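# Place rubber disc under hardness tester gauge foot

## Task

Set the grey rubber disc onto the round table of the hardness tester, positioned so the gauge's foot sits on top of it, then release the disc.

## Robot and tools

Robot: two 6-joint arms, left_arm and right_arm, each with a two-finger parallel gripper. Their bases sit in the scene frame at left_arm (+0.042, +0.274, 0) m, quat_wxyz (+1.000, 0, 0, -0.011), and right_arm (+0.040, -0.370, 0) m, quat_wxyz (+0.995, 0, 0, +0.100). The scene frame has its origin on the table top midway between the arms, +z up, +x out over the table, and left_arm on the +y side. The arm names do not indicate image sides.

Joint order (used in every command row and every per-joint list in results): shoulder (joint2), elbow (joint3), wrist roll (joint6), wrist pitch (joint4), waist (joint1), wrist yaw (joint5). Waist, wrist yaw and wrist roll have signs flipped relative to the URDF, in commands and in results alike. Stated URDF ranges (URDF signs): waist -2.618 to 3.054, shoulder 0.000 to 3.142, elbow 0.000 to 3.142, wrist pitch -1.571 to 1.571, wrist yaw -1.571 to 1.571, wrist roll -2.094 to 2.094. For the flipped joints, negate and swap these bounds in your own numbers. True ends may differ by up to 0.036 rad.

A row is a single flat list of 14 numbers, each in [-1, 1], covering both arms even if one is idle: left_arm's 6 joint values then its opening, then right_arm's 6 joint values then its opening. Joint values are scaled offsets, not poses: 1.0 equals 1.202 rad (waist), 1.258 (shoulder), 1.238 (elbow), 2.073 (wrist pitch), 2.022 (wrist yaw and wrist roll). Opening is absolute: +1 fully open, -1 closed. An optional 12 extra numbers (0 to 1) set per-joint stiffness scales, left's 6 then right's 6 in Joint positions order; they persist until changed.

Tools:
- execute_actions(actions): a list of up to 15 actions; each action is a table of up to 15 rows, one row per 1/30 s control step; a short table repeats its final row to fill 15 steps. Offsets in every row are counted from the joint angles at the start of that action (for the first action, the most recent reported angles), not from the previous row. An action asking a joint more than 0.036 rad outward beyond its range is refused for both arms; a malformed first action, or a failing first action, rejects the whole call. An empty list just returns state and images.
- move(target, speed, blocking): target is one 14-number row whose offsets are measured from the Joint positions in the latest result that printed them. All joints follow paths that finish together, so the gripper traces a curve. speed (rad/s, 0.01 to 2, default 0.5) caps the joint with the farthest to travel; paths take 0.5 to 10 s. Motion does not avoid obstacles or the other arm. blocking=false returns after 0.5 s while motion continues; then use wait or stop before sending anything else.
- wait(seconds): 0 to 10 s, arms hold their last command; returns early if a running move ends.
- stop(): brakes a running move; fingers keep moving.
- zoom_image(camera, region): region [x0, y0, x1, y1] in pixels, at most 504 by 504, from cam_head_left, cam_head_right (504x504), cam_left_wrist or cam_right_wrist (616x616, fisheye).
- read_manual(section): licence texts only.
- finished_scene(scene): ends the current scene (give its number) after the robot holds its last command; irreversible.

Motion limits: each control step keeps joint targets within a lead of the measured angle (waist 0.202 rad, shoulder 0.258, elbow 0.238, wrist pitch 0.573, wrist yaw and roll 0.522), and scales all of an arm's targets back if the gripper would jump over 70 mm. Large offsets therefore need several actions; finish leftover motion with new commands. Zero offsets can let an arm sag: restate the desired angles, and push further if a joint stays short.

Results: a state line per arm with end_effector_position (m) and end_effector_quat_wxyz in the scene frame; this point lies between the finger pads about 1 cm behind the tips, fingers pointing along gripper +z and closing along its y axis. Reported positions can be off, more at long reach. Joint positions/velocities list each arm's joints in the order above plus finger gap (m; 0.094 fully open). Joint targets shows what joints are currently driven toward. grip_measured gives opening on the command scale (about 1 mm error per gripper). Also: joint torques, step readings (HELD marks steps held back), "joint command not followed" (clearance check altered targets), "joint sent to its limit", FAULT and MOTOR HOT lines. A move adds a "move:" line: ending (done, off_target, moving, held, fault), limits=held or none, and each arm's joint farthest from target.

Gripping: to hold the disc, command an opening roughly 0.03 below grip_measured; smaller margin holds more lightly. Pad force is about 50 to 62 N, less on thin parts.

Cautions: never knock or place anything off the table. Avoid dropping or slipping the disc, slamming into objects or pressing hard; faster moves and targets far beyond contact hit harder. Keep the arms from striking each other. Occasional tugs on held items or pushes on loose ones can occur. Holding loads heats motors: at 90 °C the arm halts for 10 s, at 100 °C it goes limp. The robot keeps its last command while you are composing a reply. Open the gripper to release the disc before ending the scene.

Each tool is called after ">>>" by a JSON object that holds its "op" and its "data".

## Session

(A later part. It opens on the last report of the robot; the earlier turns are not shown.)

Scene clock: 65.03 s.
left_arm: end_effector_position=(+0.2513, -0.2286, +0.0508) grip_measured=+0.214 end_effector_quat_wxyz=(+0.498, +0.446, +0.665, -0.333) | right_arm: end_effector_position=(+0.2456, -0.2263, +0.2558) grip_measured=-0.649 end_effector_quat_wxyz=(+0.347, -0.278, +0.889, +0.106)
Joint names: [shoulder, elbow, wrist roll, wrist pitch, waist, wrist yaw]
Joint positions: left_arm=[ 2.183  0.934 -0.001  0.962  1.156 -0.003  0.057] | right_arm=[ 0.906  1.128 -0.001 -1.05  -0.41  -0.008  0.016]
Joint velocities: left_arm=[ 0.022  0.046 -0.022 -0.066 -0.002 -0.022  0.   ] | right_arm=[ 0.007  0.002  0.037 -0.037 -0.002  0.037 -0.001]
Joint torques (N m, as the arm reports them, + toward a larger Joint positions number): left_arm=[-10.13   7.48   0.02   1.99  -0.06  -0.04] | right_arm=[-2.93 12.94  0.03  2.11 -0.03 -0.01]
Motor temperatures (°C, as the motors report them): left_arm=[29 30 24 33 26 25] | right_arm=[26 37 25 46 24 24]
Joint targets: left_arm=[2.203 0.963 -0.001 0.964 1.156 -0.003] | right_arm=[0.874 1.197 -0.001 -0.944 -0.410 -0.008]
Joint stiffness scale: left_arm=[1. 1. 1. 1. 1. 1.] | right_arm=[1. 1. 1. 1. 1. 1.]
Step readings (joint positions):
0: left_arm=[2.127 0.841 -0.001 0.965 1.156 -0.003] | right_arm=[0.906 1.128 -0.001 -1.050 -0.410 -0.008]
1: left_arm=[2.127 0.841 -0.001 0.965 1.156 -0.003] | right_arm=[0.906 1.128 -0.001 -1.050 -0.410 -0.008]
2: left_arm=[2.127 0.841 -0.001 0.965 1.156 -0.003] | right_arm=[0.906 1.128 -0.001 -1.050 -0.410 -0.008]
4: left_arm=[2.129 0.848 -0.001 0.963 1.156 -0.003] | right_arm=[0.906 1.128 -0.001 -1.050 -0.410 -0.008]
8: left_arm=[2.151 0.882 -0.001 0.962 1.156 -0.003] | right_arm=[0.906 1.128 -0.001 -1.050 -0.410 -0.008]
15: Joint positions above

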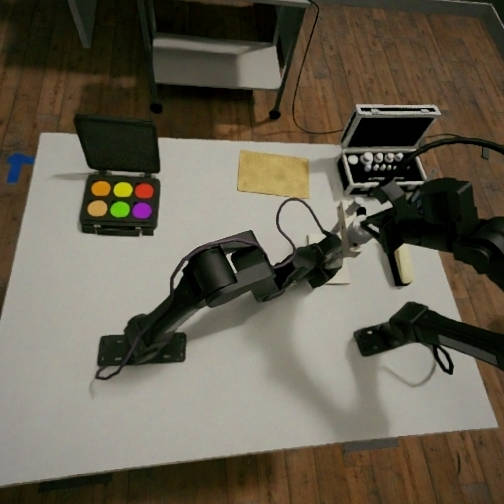

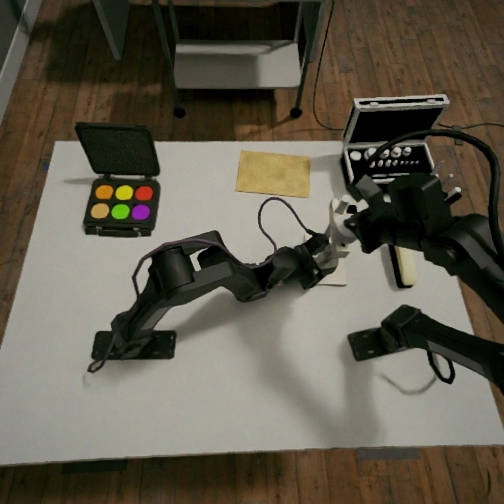

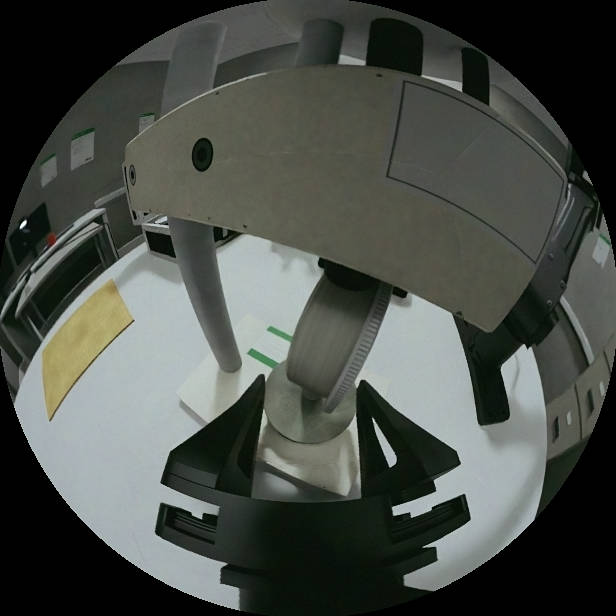

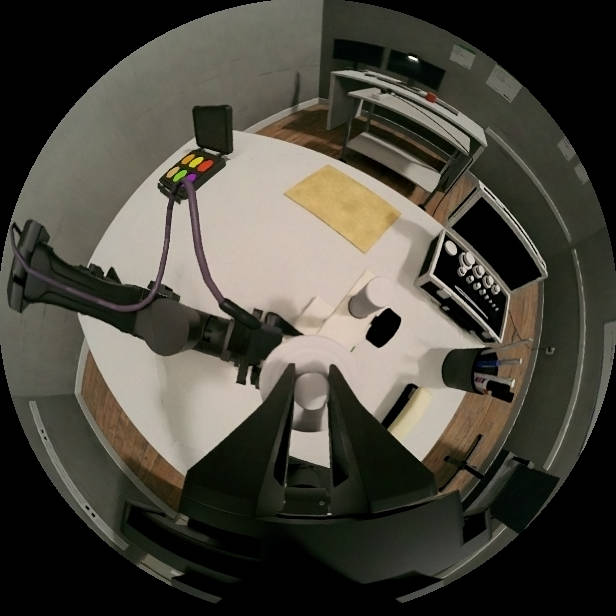

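Centred. Ease down, release, retract, and begin lowering.

>>> {"op": "execute_actions", "data": {"actions": [[[0.018,0.022,0,-0.003,0,0,0.2,-0.025,0.056,0,0.051,0,0,-0.7],[0.02,0.022,0,-0.005,0,0,0.205,-0.025,0.056,0,0.051,0,0,-0.7],[0.022,0.022,0,-0.007,0,0,0.21,-0.025,0.056,0,0.051,0,0,-0.7],[0.024,0.022,0,-0.008,0,0,0.213,-0.025,0.056,0,0.051,0,0,-0.7],[0.025,0.022,0,-0.008,0,0,0.216,-0.025,0.056,0,0.051,0,0,-0.7],[0.026,0.022,0,-0.008,0,0,0.218,-0.025,0.056,0,0.051,0,0,-0.7],[0.026,0.022,0,-0.008,0,0,0.22,-0.025,0.056,0,0.051,0,0,-0.7],[0.026,0.022,0,-0.008,0,0,0.222,-0.025,0.056,0,0.051,0,0,-0.7],[0.026,0.022,0,-0.008,0,0,0.225,-0.025,0.056,0,0.051,0,0,-0.7],[0.026,0.022,0,-0.008,0,0,0.23,-0.025,0.056,0,0.051,0,0,-0.7],[0.02,0.022,0,-0.005,0,0,0.25,-0.025,0.056,0,0.051,0,0,-0.7],[0.015,0.022,0,0,0,0,0.32,-0.025,0.056,0,0.051,0,0,-0.7],[0.015,0.022,0,0,0,0,0.4,-0.025,0.056,0,0.051,0,0,-0.7]],[[-0.01,0.01,0,0,0,0,0.4,-0.025,0.053,0,0.051,0,0,-0.7],[-0.022,0,0,0,0,0,0.4,-0.025,0.05,0,0.051,0,0,-0.7],[-0.032,-0.012,0,0,0,0,0.4,-0.026,0.047,0,0.051,0,0,-0.7],[-0.042,-0.025,0,0,0,0,0.4,-0.026,0.044,0,0.051,0,0,-0.7],[-0.053,-0.04,0,0,0,0,0.4,-0.027,0.041,0,0.051,0,0,-0.7],[-0.065,-0.056,0,0,0,0,0.4,-0.027,0.038,0,0.051,0,0,-0.7],[-0.078,-0.073,0,0,0,0,0.4,-0.028,0.035,0,0.051,0,0,-0.7],[-0.091,-0.09,0,0,0,0,0.4,-0.028,0.032,0,0.051,0,0,-0.7],[-0.104,-0.107,0,0,0,0,0.4,-0.029,0.029,0,0.051,0,0,-0.7],[-0.117,-0.124,0,0,0,0,0.4,-0.029,0.026,0,0.051,0,0,-0.7],[-0.13,-0.14,0,0,0,0,0.4,-0.03,0.023,0,0.051,0,0,-0.7],[-0.142,-0.155,0,0,0,0,0.4,-0.03,0.02,0,0.051,0,0,-0.7],[-0.152,-0.168,0,0,0,0,0.4,-0.031,0.017,0,0.051,0,0,-0.7],[-0.16,-0.178,0,0,0,0,0.4,-0.031,0.015,0,0.051,0,0,-0.7],[-0.165,-0.185,0,0,0,0,0.4,-0.032,0.013,0,0.051,0,0,-0.7]]]}}

Scene clock: 78.60 s.
left_arm: end_effector_position=(+0.2341, -0.1870, +0.0638) grip_measured=+0.398 end_effector_quat_wxyz=(+0.490, +0.449, +0.671, -0.328) | right_arm: end_effector_position=(+0.2456, -0.2263, +0.2551) grip_measured=-0.649 end_effector_quat_wxyz=(+0.347, -0.278, +0.889, +0.105)
Joint names: [shoulder, elbow, wrist roll, wrist pitch, waist, wrist yaw]
Joint positions: left_arm=[ 2.018  0.741 -0.001  0.967  1.156 -0.003  0.066] | right_arm=[ 0.906  1.126 -0.001 -1.049 -0.41  -0.008  0.016]
Joint velocities: left_arm=[-0.3   -0.383  0.022  0.037 -0.002  0.051  0.001] | right_arm=[ 0.007 -0.027 -0.066 -0.081  0.007  0.051  0.   ]
Joint torques (N m, as the arm reports them, + toward a larger Joint positions number): left_arm=[-11.27   4.44   0.03   1.9   -0.07  -0.03] | right_arm=[-3.58  8.81  0.03  2.07  0.03  0.  ]
Motor temperatures (°C, as the motors report them): left_arm=[30 30 24 33 26 25] | right_arm=[26 38 25 48 24 24]
Joint targets: left_arm=[1.981 0.706 -0.001 0.967 1.156 -0.003] | right_arm=[0.866 1.144 -0.001 -0.944 -0.410 -0.008]
Joint stiffness scale: left_arm=[1. 1. 1. 1. 1. 1.] | right_arm=[1. 1. 1. 1. 1. 1.]
Step readings (joint positions; steps 1 to 15: 1st action; 16 to 30: 2nd action):
0: left_arm=[2.184 0.935 -0.001 0.962 1.156 -0.003] | right_arm=[0.906 1.128 -0.001 -1.050 -0.410 -0.008]
1: left_arm=[2.184 0.935 -0.001 0.962 1.156 -0.003] | right_arm=[0.906 1.128 -0.001 -1.050 -0.410 -0.008]
2: left_arm=[2.184 0.935 -0.001 0.962 1.156 -0.003] | right_arm=[0.906 1.128 -0.001 -1.050 -0.410 -0.008]
4: left_arm=[2.184 0.935 -0.001 0.962 1.156 -0.003] | right_arm=[0.906 1.128 -0.001 -1.050 -0.410 -0.008]
8: left_arm=[2.187 0.935 -0.001 0.965 1.156 -0.003] | right_arm=[0.906 1.128 -0.001 -1.050 -0.410 -0.008]
15: left_arm=[2.188 0.935 -0.001 0.967 1.156 -0.003] | right_arm=[0.906 1.128 -0.001 -1.050 -0.410 -0.008]
16: left_arm=[2.188 0.935 -0.001 0.967 1.156 -0.003] | right_arm=[0.906 1.128 -0.001 -1.050 -0.410 -0.008]
17: left_arm=[2.188 0.935 -0.001 0.967 1.156 -0.003] | right_arm=[0.906 1.128 -0.001 -1.050 -0.410 -0.008]
19: left_arm=[2.185 0.933 -0.001 0.967 1.156 -0.003] | right_arm=[0.906 1.128 -0.001 -1.050 -0.410 -0.008]
23: left_arm=[2.131 0.874 -0.001 0.967 1.156 -0.003] | right_arm=[0.906 1.128 -0.001 -1.050 -0.410 -0.008]
30: Joint positions above

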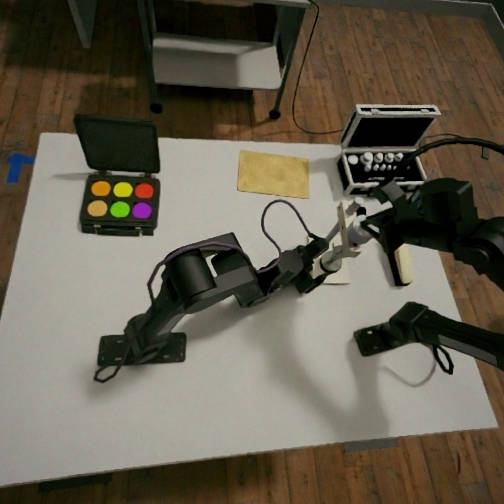

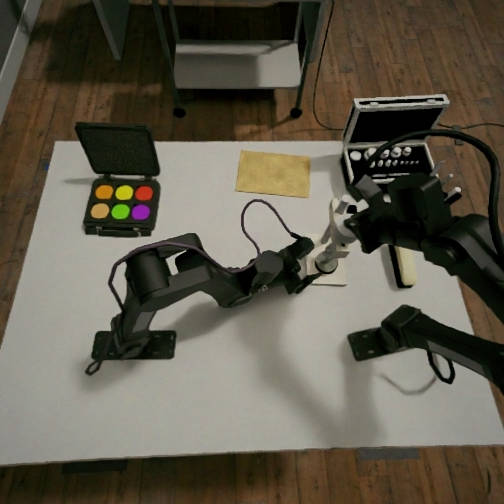

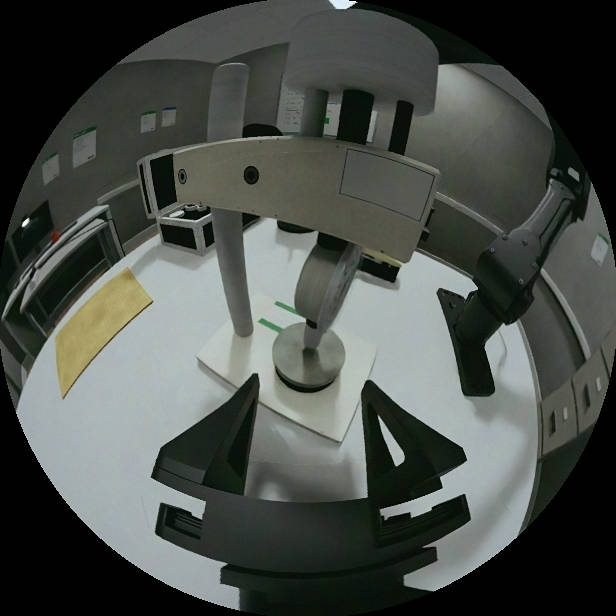

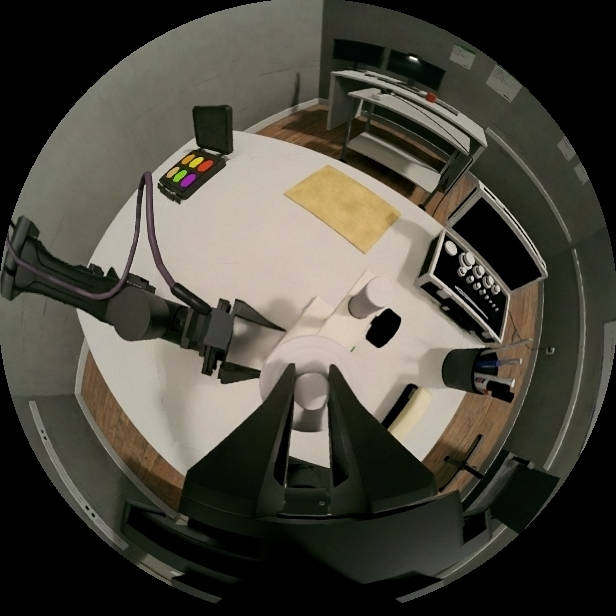

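>>> {"op": "execute_actions", "data": {"actions": []}}

Scene clock: 85.43 s.
left_arm: end_effector_position=(+0.2321, -0.1823, +0.0629) grip_measured=+0.398 end_effector_quat_wxyz=(+0.488, +0.451, +0.673, -0.327) | right_arm: end_effector_position=(+0.2456, -0.2263, +0.2527) grip_measured=-0.649 end_effector_quat_wxyz=(+0.345, -0.279, +0.890, +0.105)
Joint names: [shoulder, elbow, wrist roll, wrist pitch, waist, wrist yaw]
Joint positions: left_arm=[ 2.005  0.722 -0.001  0.967  1.156 -0.003  0.066] | right_arm=[ 0.906  1.118 -0.001 -1.046 -0.41  -0.008  0.016]
Joint velocities: left_arm=[-0.007 -0.002 -0.007 -0.037  0.002 -0.022 -0.   ] | right_arm=[ 0.007  0.022 -0.022 -0.037  0.032 -0.022 -0.001]
Joint torques (N m, as the arm reports them, + toward a larger Joint positions number): left_arm=[-11.61   3.87   0.02   1.95  -0.06  -0.04] | right_arm=[-3.54  9.27  0.02  2.08  0.   -0.01]
Motor temperatures (°C, as the motors report them): left_arm=[31 30 24 34 26 25] | right_arm=[26 37 25 48 24 24]
Joint targets: left_arm=[1.980 0.706 -0.001 0.967 1.156 -0.003] | right_arm=[0.866 1.144 -0.001 -0.944 -0.410 -0.008]
Joint stiffness scale: left_arm=[1. 1. 1. 1. 1. 1.] | right_arm=[1. 1. 1. 1. 1. 1.]

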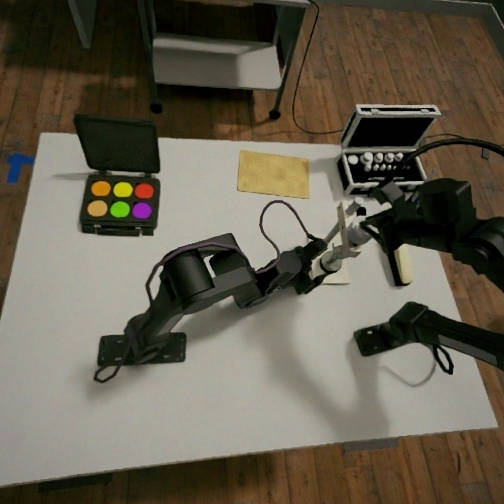

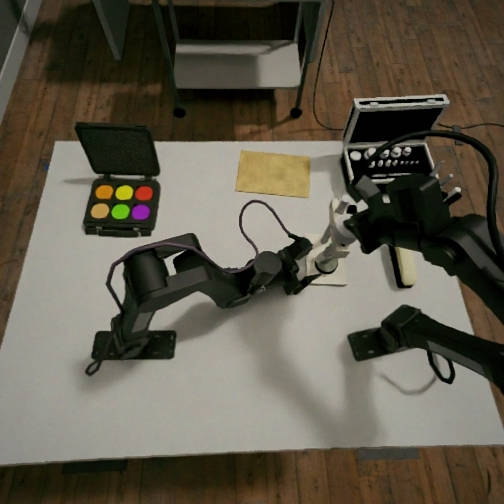

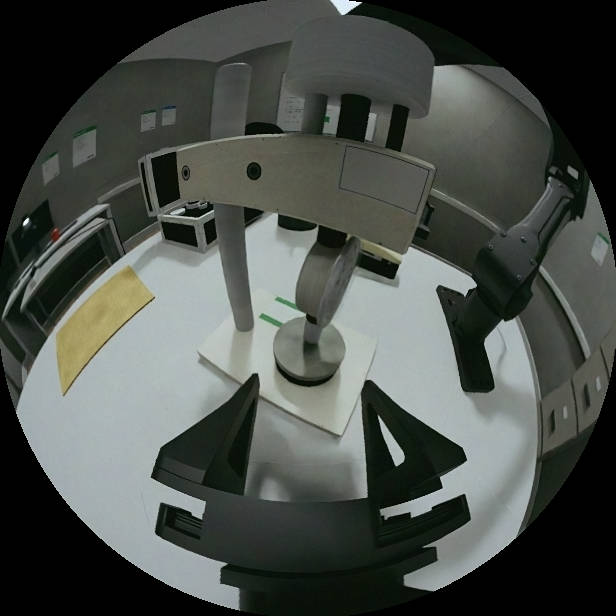

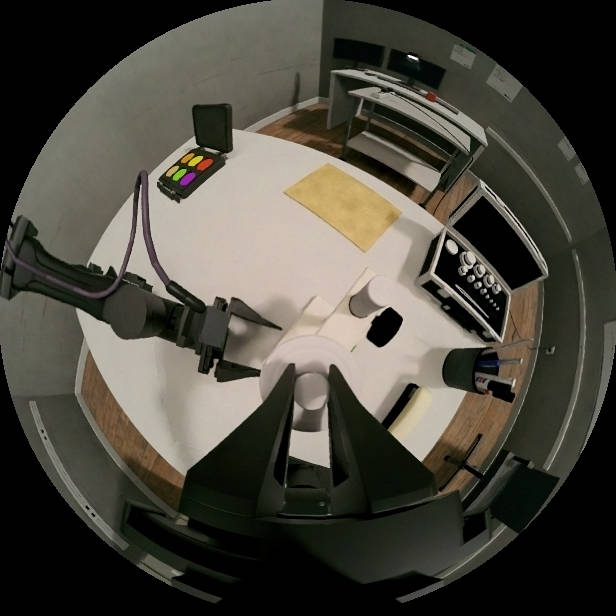

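>>> {"op": "execute_actions", "data": {"actions": [[[-0.02,-0.013,0,0,0,0,0.4,-0.032,0.018,0,0.049,0,0,-0.7],[-0.02,-0.013,0,0,0,0,0.4,-0.032,0.015,0,0.049,0,0,-0.7],[-0.02,-0.013,0,0,0,0,0.4,-0.032,0.012,0,0.049,0,0,-0.7],[-0.02,-0.013,0,0,0,0,0.4,-0.032,0.009,0,0.049,0,0,-0.7],[-0.02,-0.013,0,0,0,0,0.4,-0.032,0.006,0,0.049,0,0,-0.7],[-0.02,-0.013,0,0,0,0,0.4,-0.032,0.003,0,0.049,0,0,-0.7],[-0.02,-0.013,0,0,0,0,0.4,-0.032,0.0,0,0.049,0,0,-0.7],[-0.02,-0.013,0,0,0,0,0.4,-0.032,-0.003,0,0.049,0,0,-0.7],[-0.02,-0.013,0,0,0,0,0.4,-0.032,-0.006,0,0.049,0,0,-0.7],[-0.02,-0.013,0,0,0,0,0.4,-0.032,-0.009,0,0.049,0,0,-0.7],[-0.02,-0.013,0,0,0,0,0.4,-0.032,-0.012,0,0.049,0,0,-0.7],[-0.02,-0.013,0,0,0,0,0.4,-0.032,-0.015,0,0.049,0,0,-0.7],[-0.02,-0.013,0,0,0,0,0.4,-0.032,-0.018,0,0.049,0,0,-0.7],[-0.02,-0.013,0,0,0,0,0.4,-0.032,-0.021,0,0.049,0,0,-0.7],[-0.02,-0.013,0,0,0,0,0.4,-0.032,-0.024,0,0.049,0,0,-0.7]],[[-0.02,-0.013,0,0,0,0,0.4,-0.028,-0.01,0,0.044,0,0,-0.7],[-0.02,-0.013,0,0,0,0,0.4,-0.025,-0.01,0,0.04,0,0,-0.7],[-0.02,-0.013,0,0,0,0,0.4,-0.022,-0.01,0,0.035,0,0,-0.7],[-0.02,-0.013,0,0,0,0,0.4,-0.019,-0.01,0,0.03,0,0,-0.7],[-0.02,-0.013,0,0,0,0,0.4,-0.016,-0.01,0,0.025,0,0,-0.7],[-0.02,-0.013,0,0,0,0,0.4,-0.013,-0.01,0,0.02,0,0,-0.7],[-0.02,-0.013,0,0,0,0,0.4,-0.01,-0.01,0,0.015,0,0,-0.7],[-0.02,-0.013,0,0,0,0,0.4,-0.007,-0.01,0,0.01,0,0,-0.7],[-0.02,-0.013,0,0,0,0,0.4,-0.004,-0.01,0,0.005,0,0,-0.7],[-0.02,-0.013,0,0,0,0,0.4,0,-0.01,0,0,0,0,-0.7]]]}}

Scene clock: 94.03 s.
left_arm: end_effector_position=(+0.2321, -0.1823, +0.0629) grip_measured=+0.398 end_effector_quat_wxyz=(+0.488, +0.451, +0.673, -0.327) | right_arm: end_effector_position=(+0.2455, -0.2264, +0.2457) grip_measured=-0.649 end_effector_quat_wxyz=(+0.345, -0.279, +0.890, +0.105)
Joint names: [shoulder, elbow, wrist roll, wrist pitch, waist, wrist yaw]
Joint positions: left_arm=[ 2.005  0.722 -0.001  0.967  1.156 -0.003  0.066] | right_arm=[ 0.892  1.083 -0.001 -1.022 -0.41  -0.008  0.016]
Joint velocities: left_arm=[-0.012 -0.022 -0.022  0.037 -0.012 -0.007 -0.   ] | right_arm=[ 0.017 -0.012 -0.095 -0.051  0.007  0.022  0.   ]
Joint torques (N m, as the arm reports them, + toward a larger Joint positions number): left_arm=[-11.69   3.84   0.03   1.94  -0.07  -0.04] | right_arm=[-0.28  6.73  0.02  1.2   0.01  0.  ]
Motor temperatures (°C, as the motors report them): left_arm=[31 30 24 34 26 25] | right_arm=[26 37 25 49 24 24]
Joint targets: left_arm=[1.980 0.706 -0.001 0.967 1.156 -0.003] | right_arm=[0.898 1.078 -0.001 -1.028 -0.410 -0.008]
Joint stiffness scale: left_arm=[1. 1. 1. 1. 1. 1.] | right_arm=[1. 1. 1. 1. 1. 1.]
Step readings (joint positions; steps 1 to 15: 1st action; 16 to 30: 2nd action):
0: left_arm=[2.005 0.722 -0.001 0.967 1.156 -0.003] | right_arm=[0.906 1.118 -0.001 -1.046 -0.410 -0.008]
1: left_arm=[2.005 0.722 -0.001 0.967 1.156 -0.003] | right_arm=[0.906 1.118 -0.001 -1.046 -0.410 -0.008]
2: left_arm=[2.005 0.722 -0.001 0.967 1.156 -0.003] | right_arm=[0.906 1.118 -0.001 -1.046 -0.410 -0.008]
4: left_arm=[2.005 0.722 -0.001 0.967 1.156 -0.003] | right_arm=[0.906 1.115 -0.001 -1.044 -0.410 -0.008]
8: left_arm=[2.005 0.722 -0.001 0.967 1.156 -0.003] | right_arm=[0.906 1.101 -0.001 -1.038 -0.410 -0.008]
15: left_arm=[2.005 0.722 -0.001 0.967 1.156 -0.003] | right_arm=[0.898 1.090 -0.001 -1.028 -0.410 -0.008]
16: left_arm=[2.005 0.722 -0.001 0.967 1.156 -0.003] | right_arm=[0.896 1.087 -0.001 -1.025 -0.410 -0.008]
17: left_arm=[2.005 0.722 -0.001 0.967 1.156 -0.003] | right_arm=[0.894 1.084 -0.001 -1.022 -0.410 -0.008]
19: left_arm=[2.005 0.722 -0.001 0.967 1.156 -0.003] | right_arm=[0.892 1.083 -0.001 -1.021 -0.410 -0.008]
23: left_arm=[2.005 0.722 -0.001 0.967 1.156 -0.003] | right_arm=[0.892 1.083 -0.001 -1.022 -0.410 -0.008]
30: Joint positions above

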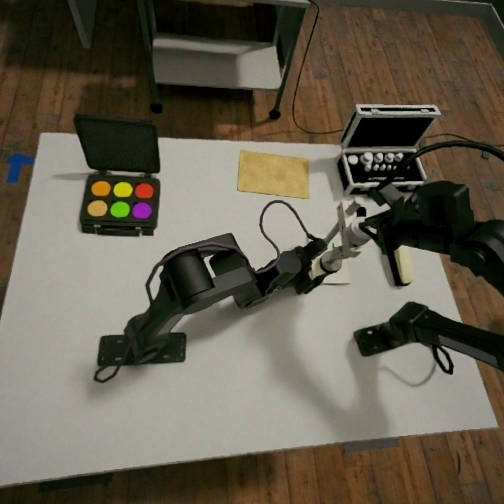

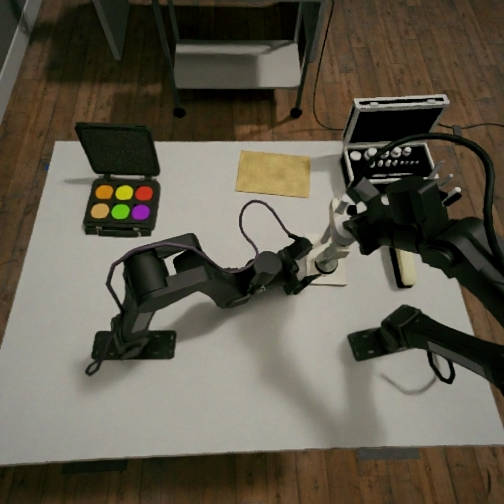

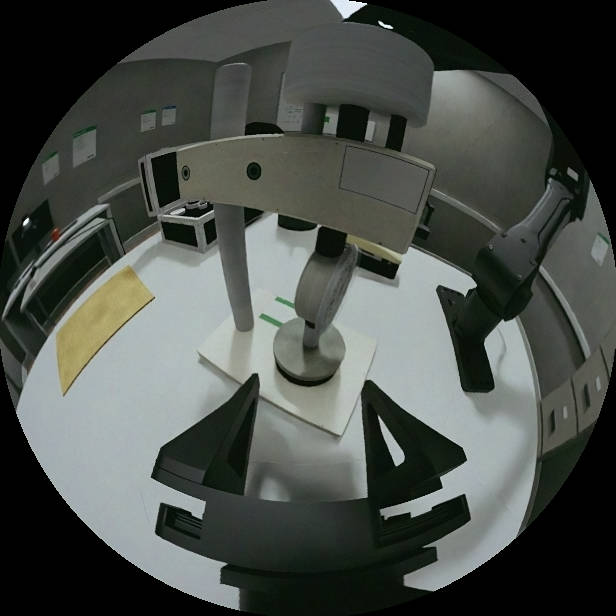

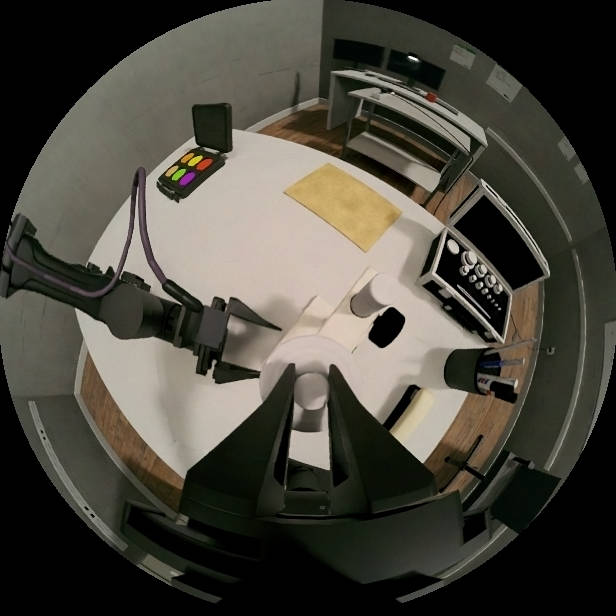

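>>> {"op": "execute_actions", "data": {"actions": [[[-0.02,-0.013,0,0,0,0,0.4,0,0,0,0,0,0,-0.2]]]}}

>>> {"op": "move", "data": {"target": [-0.1,-0.1,0,0,0,0,0.4,-0.1,0.05,0,0,0,0,-0.2], "speed": 0.25}}

Scene clock: 96.43 s.
left_arm: end_effector_position=(+0.2321, -0.1823, +0.0629) grip_measured=+0.398 end_effector_quat_wxyz=(+0.488, +0.451, +0.673, -0.327) | right_arm: end_effector_position=(+0.2460, -0.2260, +0.2462) grip_measured=-0.202 end_effector_quat_wxyz=(+0.347, -0.278, +0.889, +0.105)
Joint names: [shoulder, elbow, wrist roll, wrist pitch, waist, wrist yaw]
Joint positions: left_arm=[ 2.005  0.722 -0.001  0.967  1.156 -0.003  0.066] | right_arm=[ 0.892  1.083 -0.001 -1.019 -0.41  -0.008  0.037]
Joint velocities: left_arm=[-0.007  0.007  0.037  0.051 -0.002  0.007 -0.   ] | right_arm=[ 0.012 -0.012  0.007 -0.007  0.007 -0.007 -0.   ]
Joint torques (N m, as the arm reports them, + toward a larger Joint positions number): left_arm=[-11.67   3.84   0.02   1.95  -0.07  -0.03] | right_arm=[-0.74  7.14  0.03  1.22  0.   -0.01]
Motor temperatures (°C, as the motors report them): left_arm=[32 29 24 34 26 25] | right_arm=[26 36 25 48 24 24]
Joint targets: left_arm=[1.980 0.706 -0.001 0.967 1.156 -0.003] | right_arm=[0.892 1.083 -0.001 -1.022 -0.410 -0.008]
Joint stiffness scale: left_arm=[1. 1. 1. 1. 1. 1.] | right_arm=[1. 1. 1. 1. 1. 1.]
Step readings (joint positions):
0: left_arm=[2.005 0.722 -0.001 0.967 1.156 -0.003] | right_arm=[0.892 1.083 -0.001 -1.022 -0.410 -0.008]
1: left_arm=[2.005 0.722 -0.001 0.967 1.156 -0.003] | right_arm=[0.892 1.083 -0.001 -1.022 -0.410 -0.008]
2: left_arm=[2.005 0.722 -0.001 0.967 1.156 -0.003] | right_arm=[0.892 1.083 -0.001 -1.020 -0.410 -0.008]
4: left_arm=[2.005 0.722 -0.001 0.967 1.156 -0.003] | right_arm=[0.892 1.083 -0.001 -1.020 -0.410 -0.008]
8: left_arm=[2.005 0.722 -0.001 0.967 1.156 -0.003] | right_arm=[0.892 1.083 -0.001 -1.019 -0.410 -0.008]
15: Joint positions above

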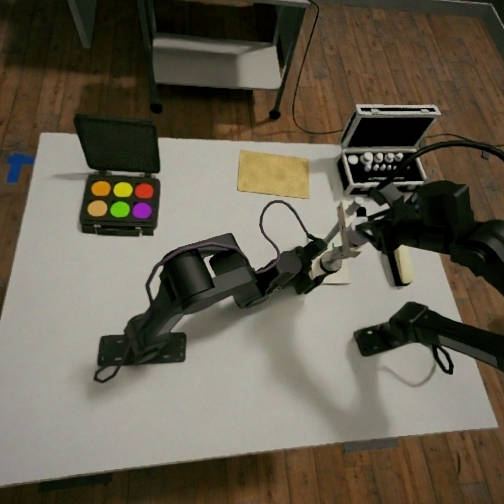

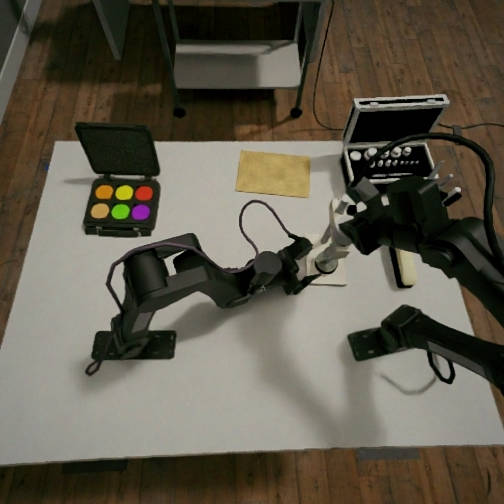

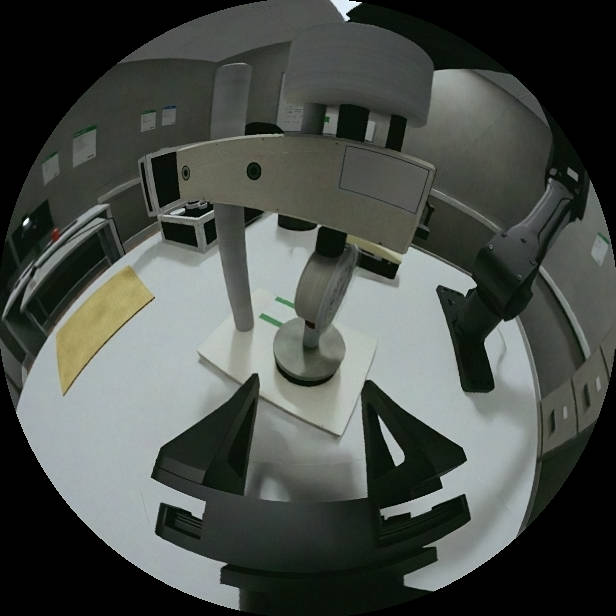

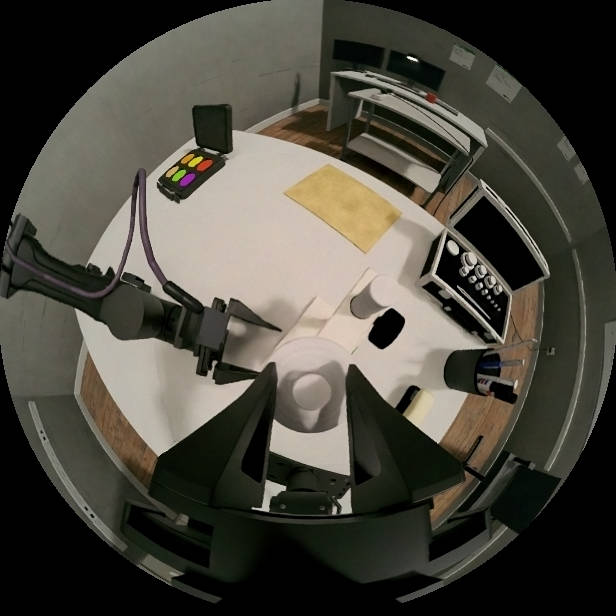

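Scene clock: 97.30 s.
left_arm: end_effector_position=(+0.2220, -0.1580, +0.0711) grip_measured=+0.398 end_effector_quat_wxyz=(+0.486, +0.451, +0.674, -0.325) | right_arm: end_effector_position=(+0.2349, -0.2338, +0.2914) grip_measured=-0.202 end_effector_quat_wxyz=(+0.418, -0.268, +0.858, +0.128)
Joint names: [shoulder, elbow, wrist roll, wrist pitch, waist, wrist yaw]
Joint positions: left_arm=[ 1.904  0.615 -0.001  0.968  1.156 -0.003  0.066] | right_arm=[ 0.782  1.131 -0.001 -1.014 -0.41  -0.008  0.037]
Joint velocities: left_arm=[-0.007 -0.007 -0.022 -0.081  0.032  0.007  0.   ] | right_arm=[-0.007 -0.017 -0.022 -0.066  0.022 -0.022 -0.001]
Joint torques (N m, as the arm reports them, + toward a larger Joint positions number): left_arm=[-10.45   3.42   0.02   1.93  -0.05  -0.04] | right_arm=[-0.72  7.98  0.03  1.37 -0.01 -0.01]
Motor temperatures (°C, as the motors report them): left_arm=[32 29 24 34 26 25] | right_arm=[26 36 25 47 24 24]
Joint targets: left_arm=[1.879 0.598 -0.001 0.967 1.156 -0.003] | right_arm=[0.767 1.145 -0.001 -1.020 -0.410 -0.008]
Joint stiffness scale: left_arm=[1. 1. 1. 1. 1. 1.] | right_arm=[1. 1. 1. 1. 1. 1.]
move: off_target (left_arm); limits=none; left_arm: farthest joint: the shoulder, 0.025 radians from its target (0.126 radians at the start); right_arm: farthest joint: the shoulder, 0.016 radians from its target (0.126 radians at the start)

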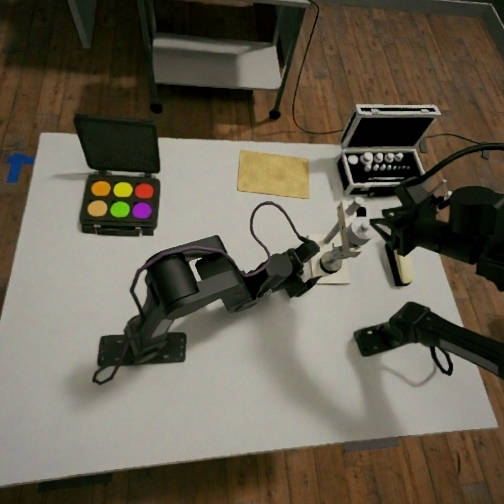

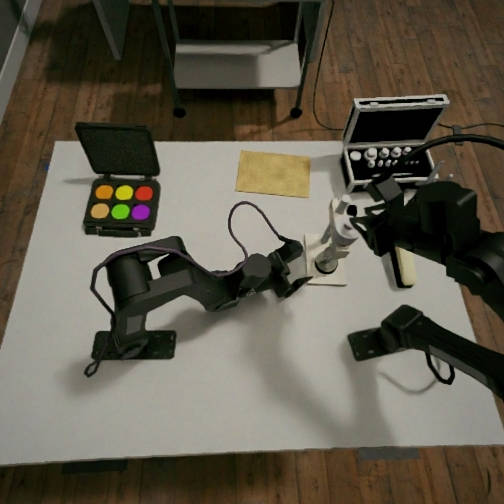

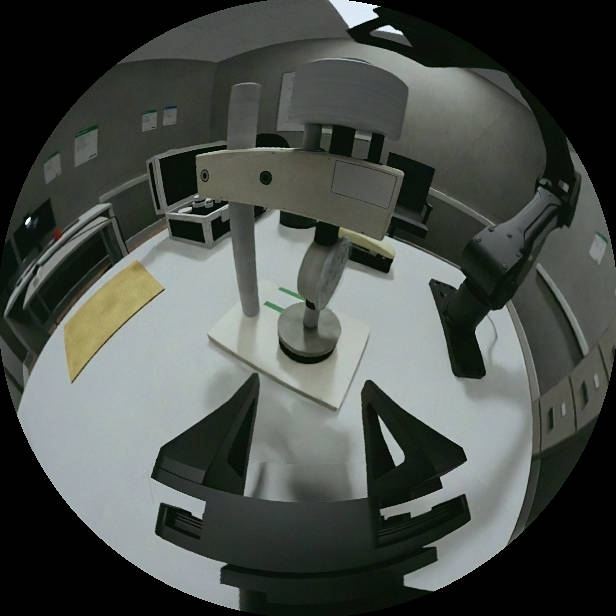

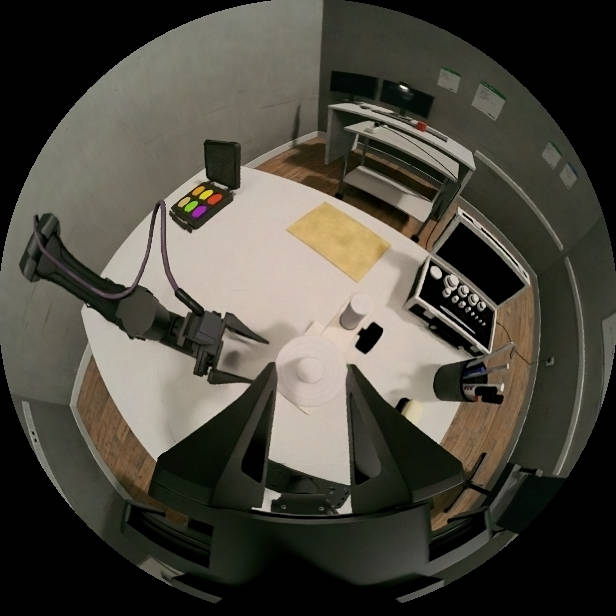

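>>> {"op": "finished_scene", "data": {"scene": 2}}

The scene is finished: the task was done.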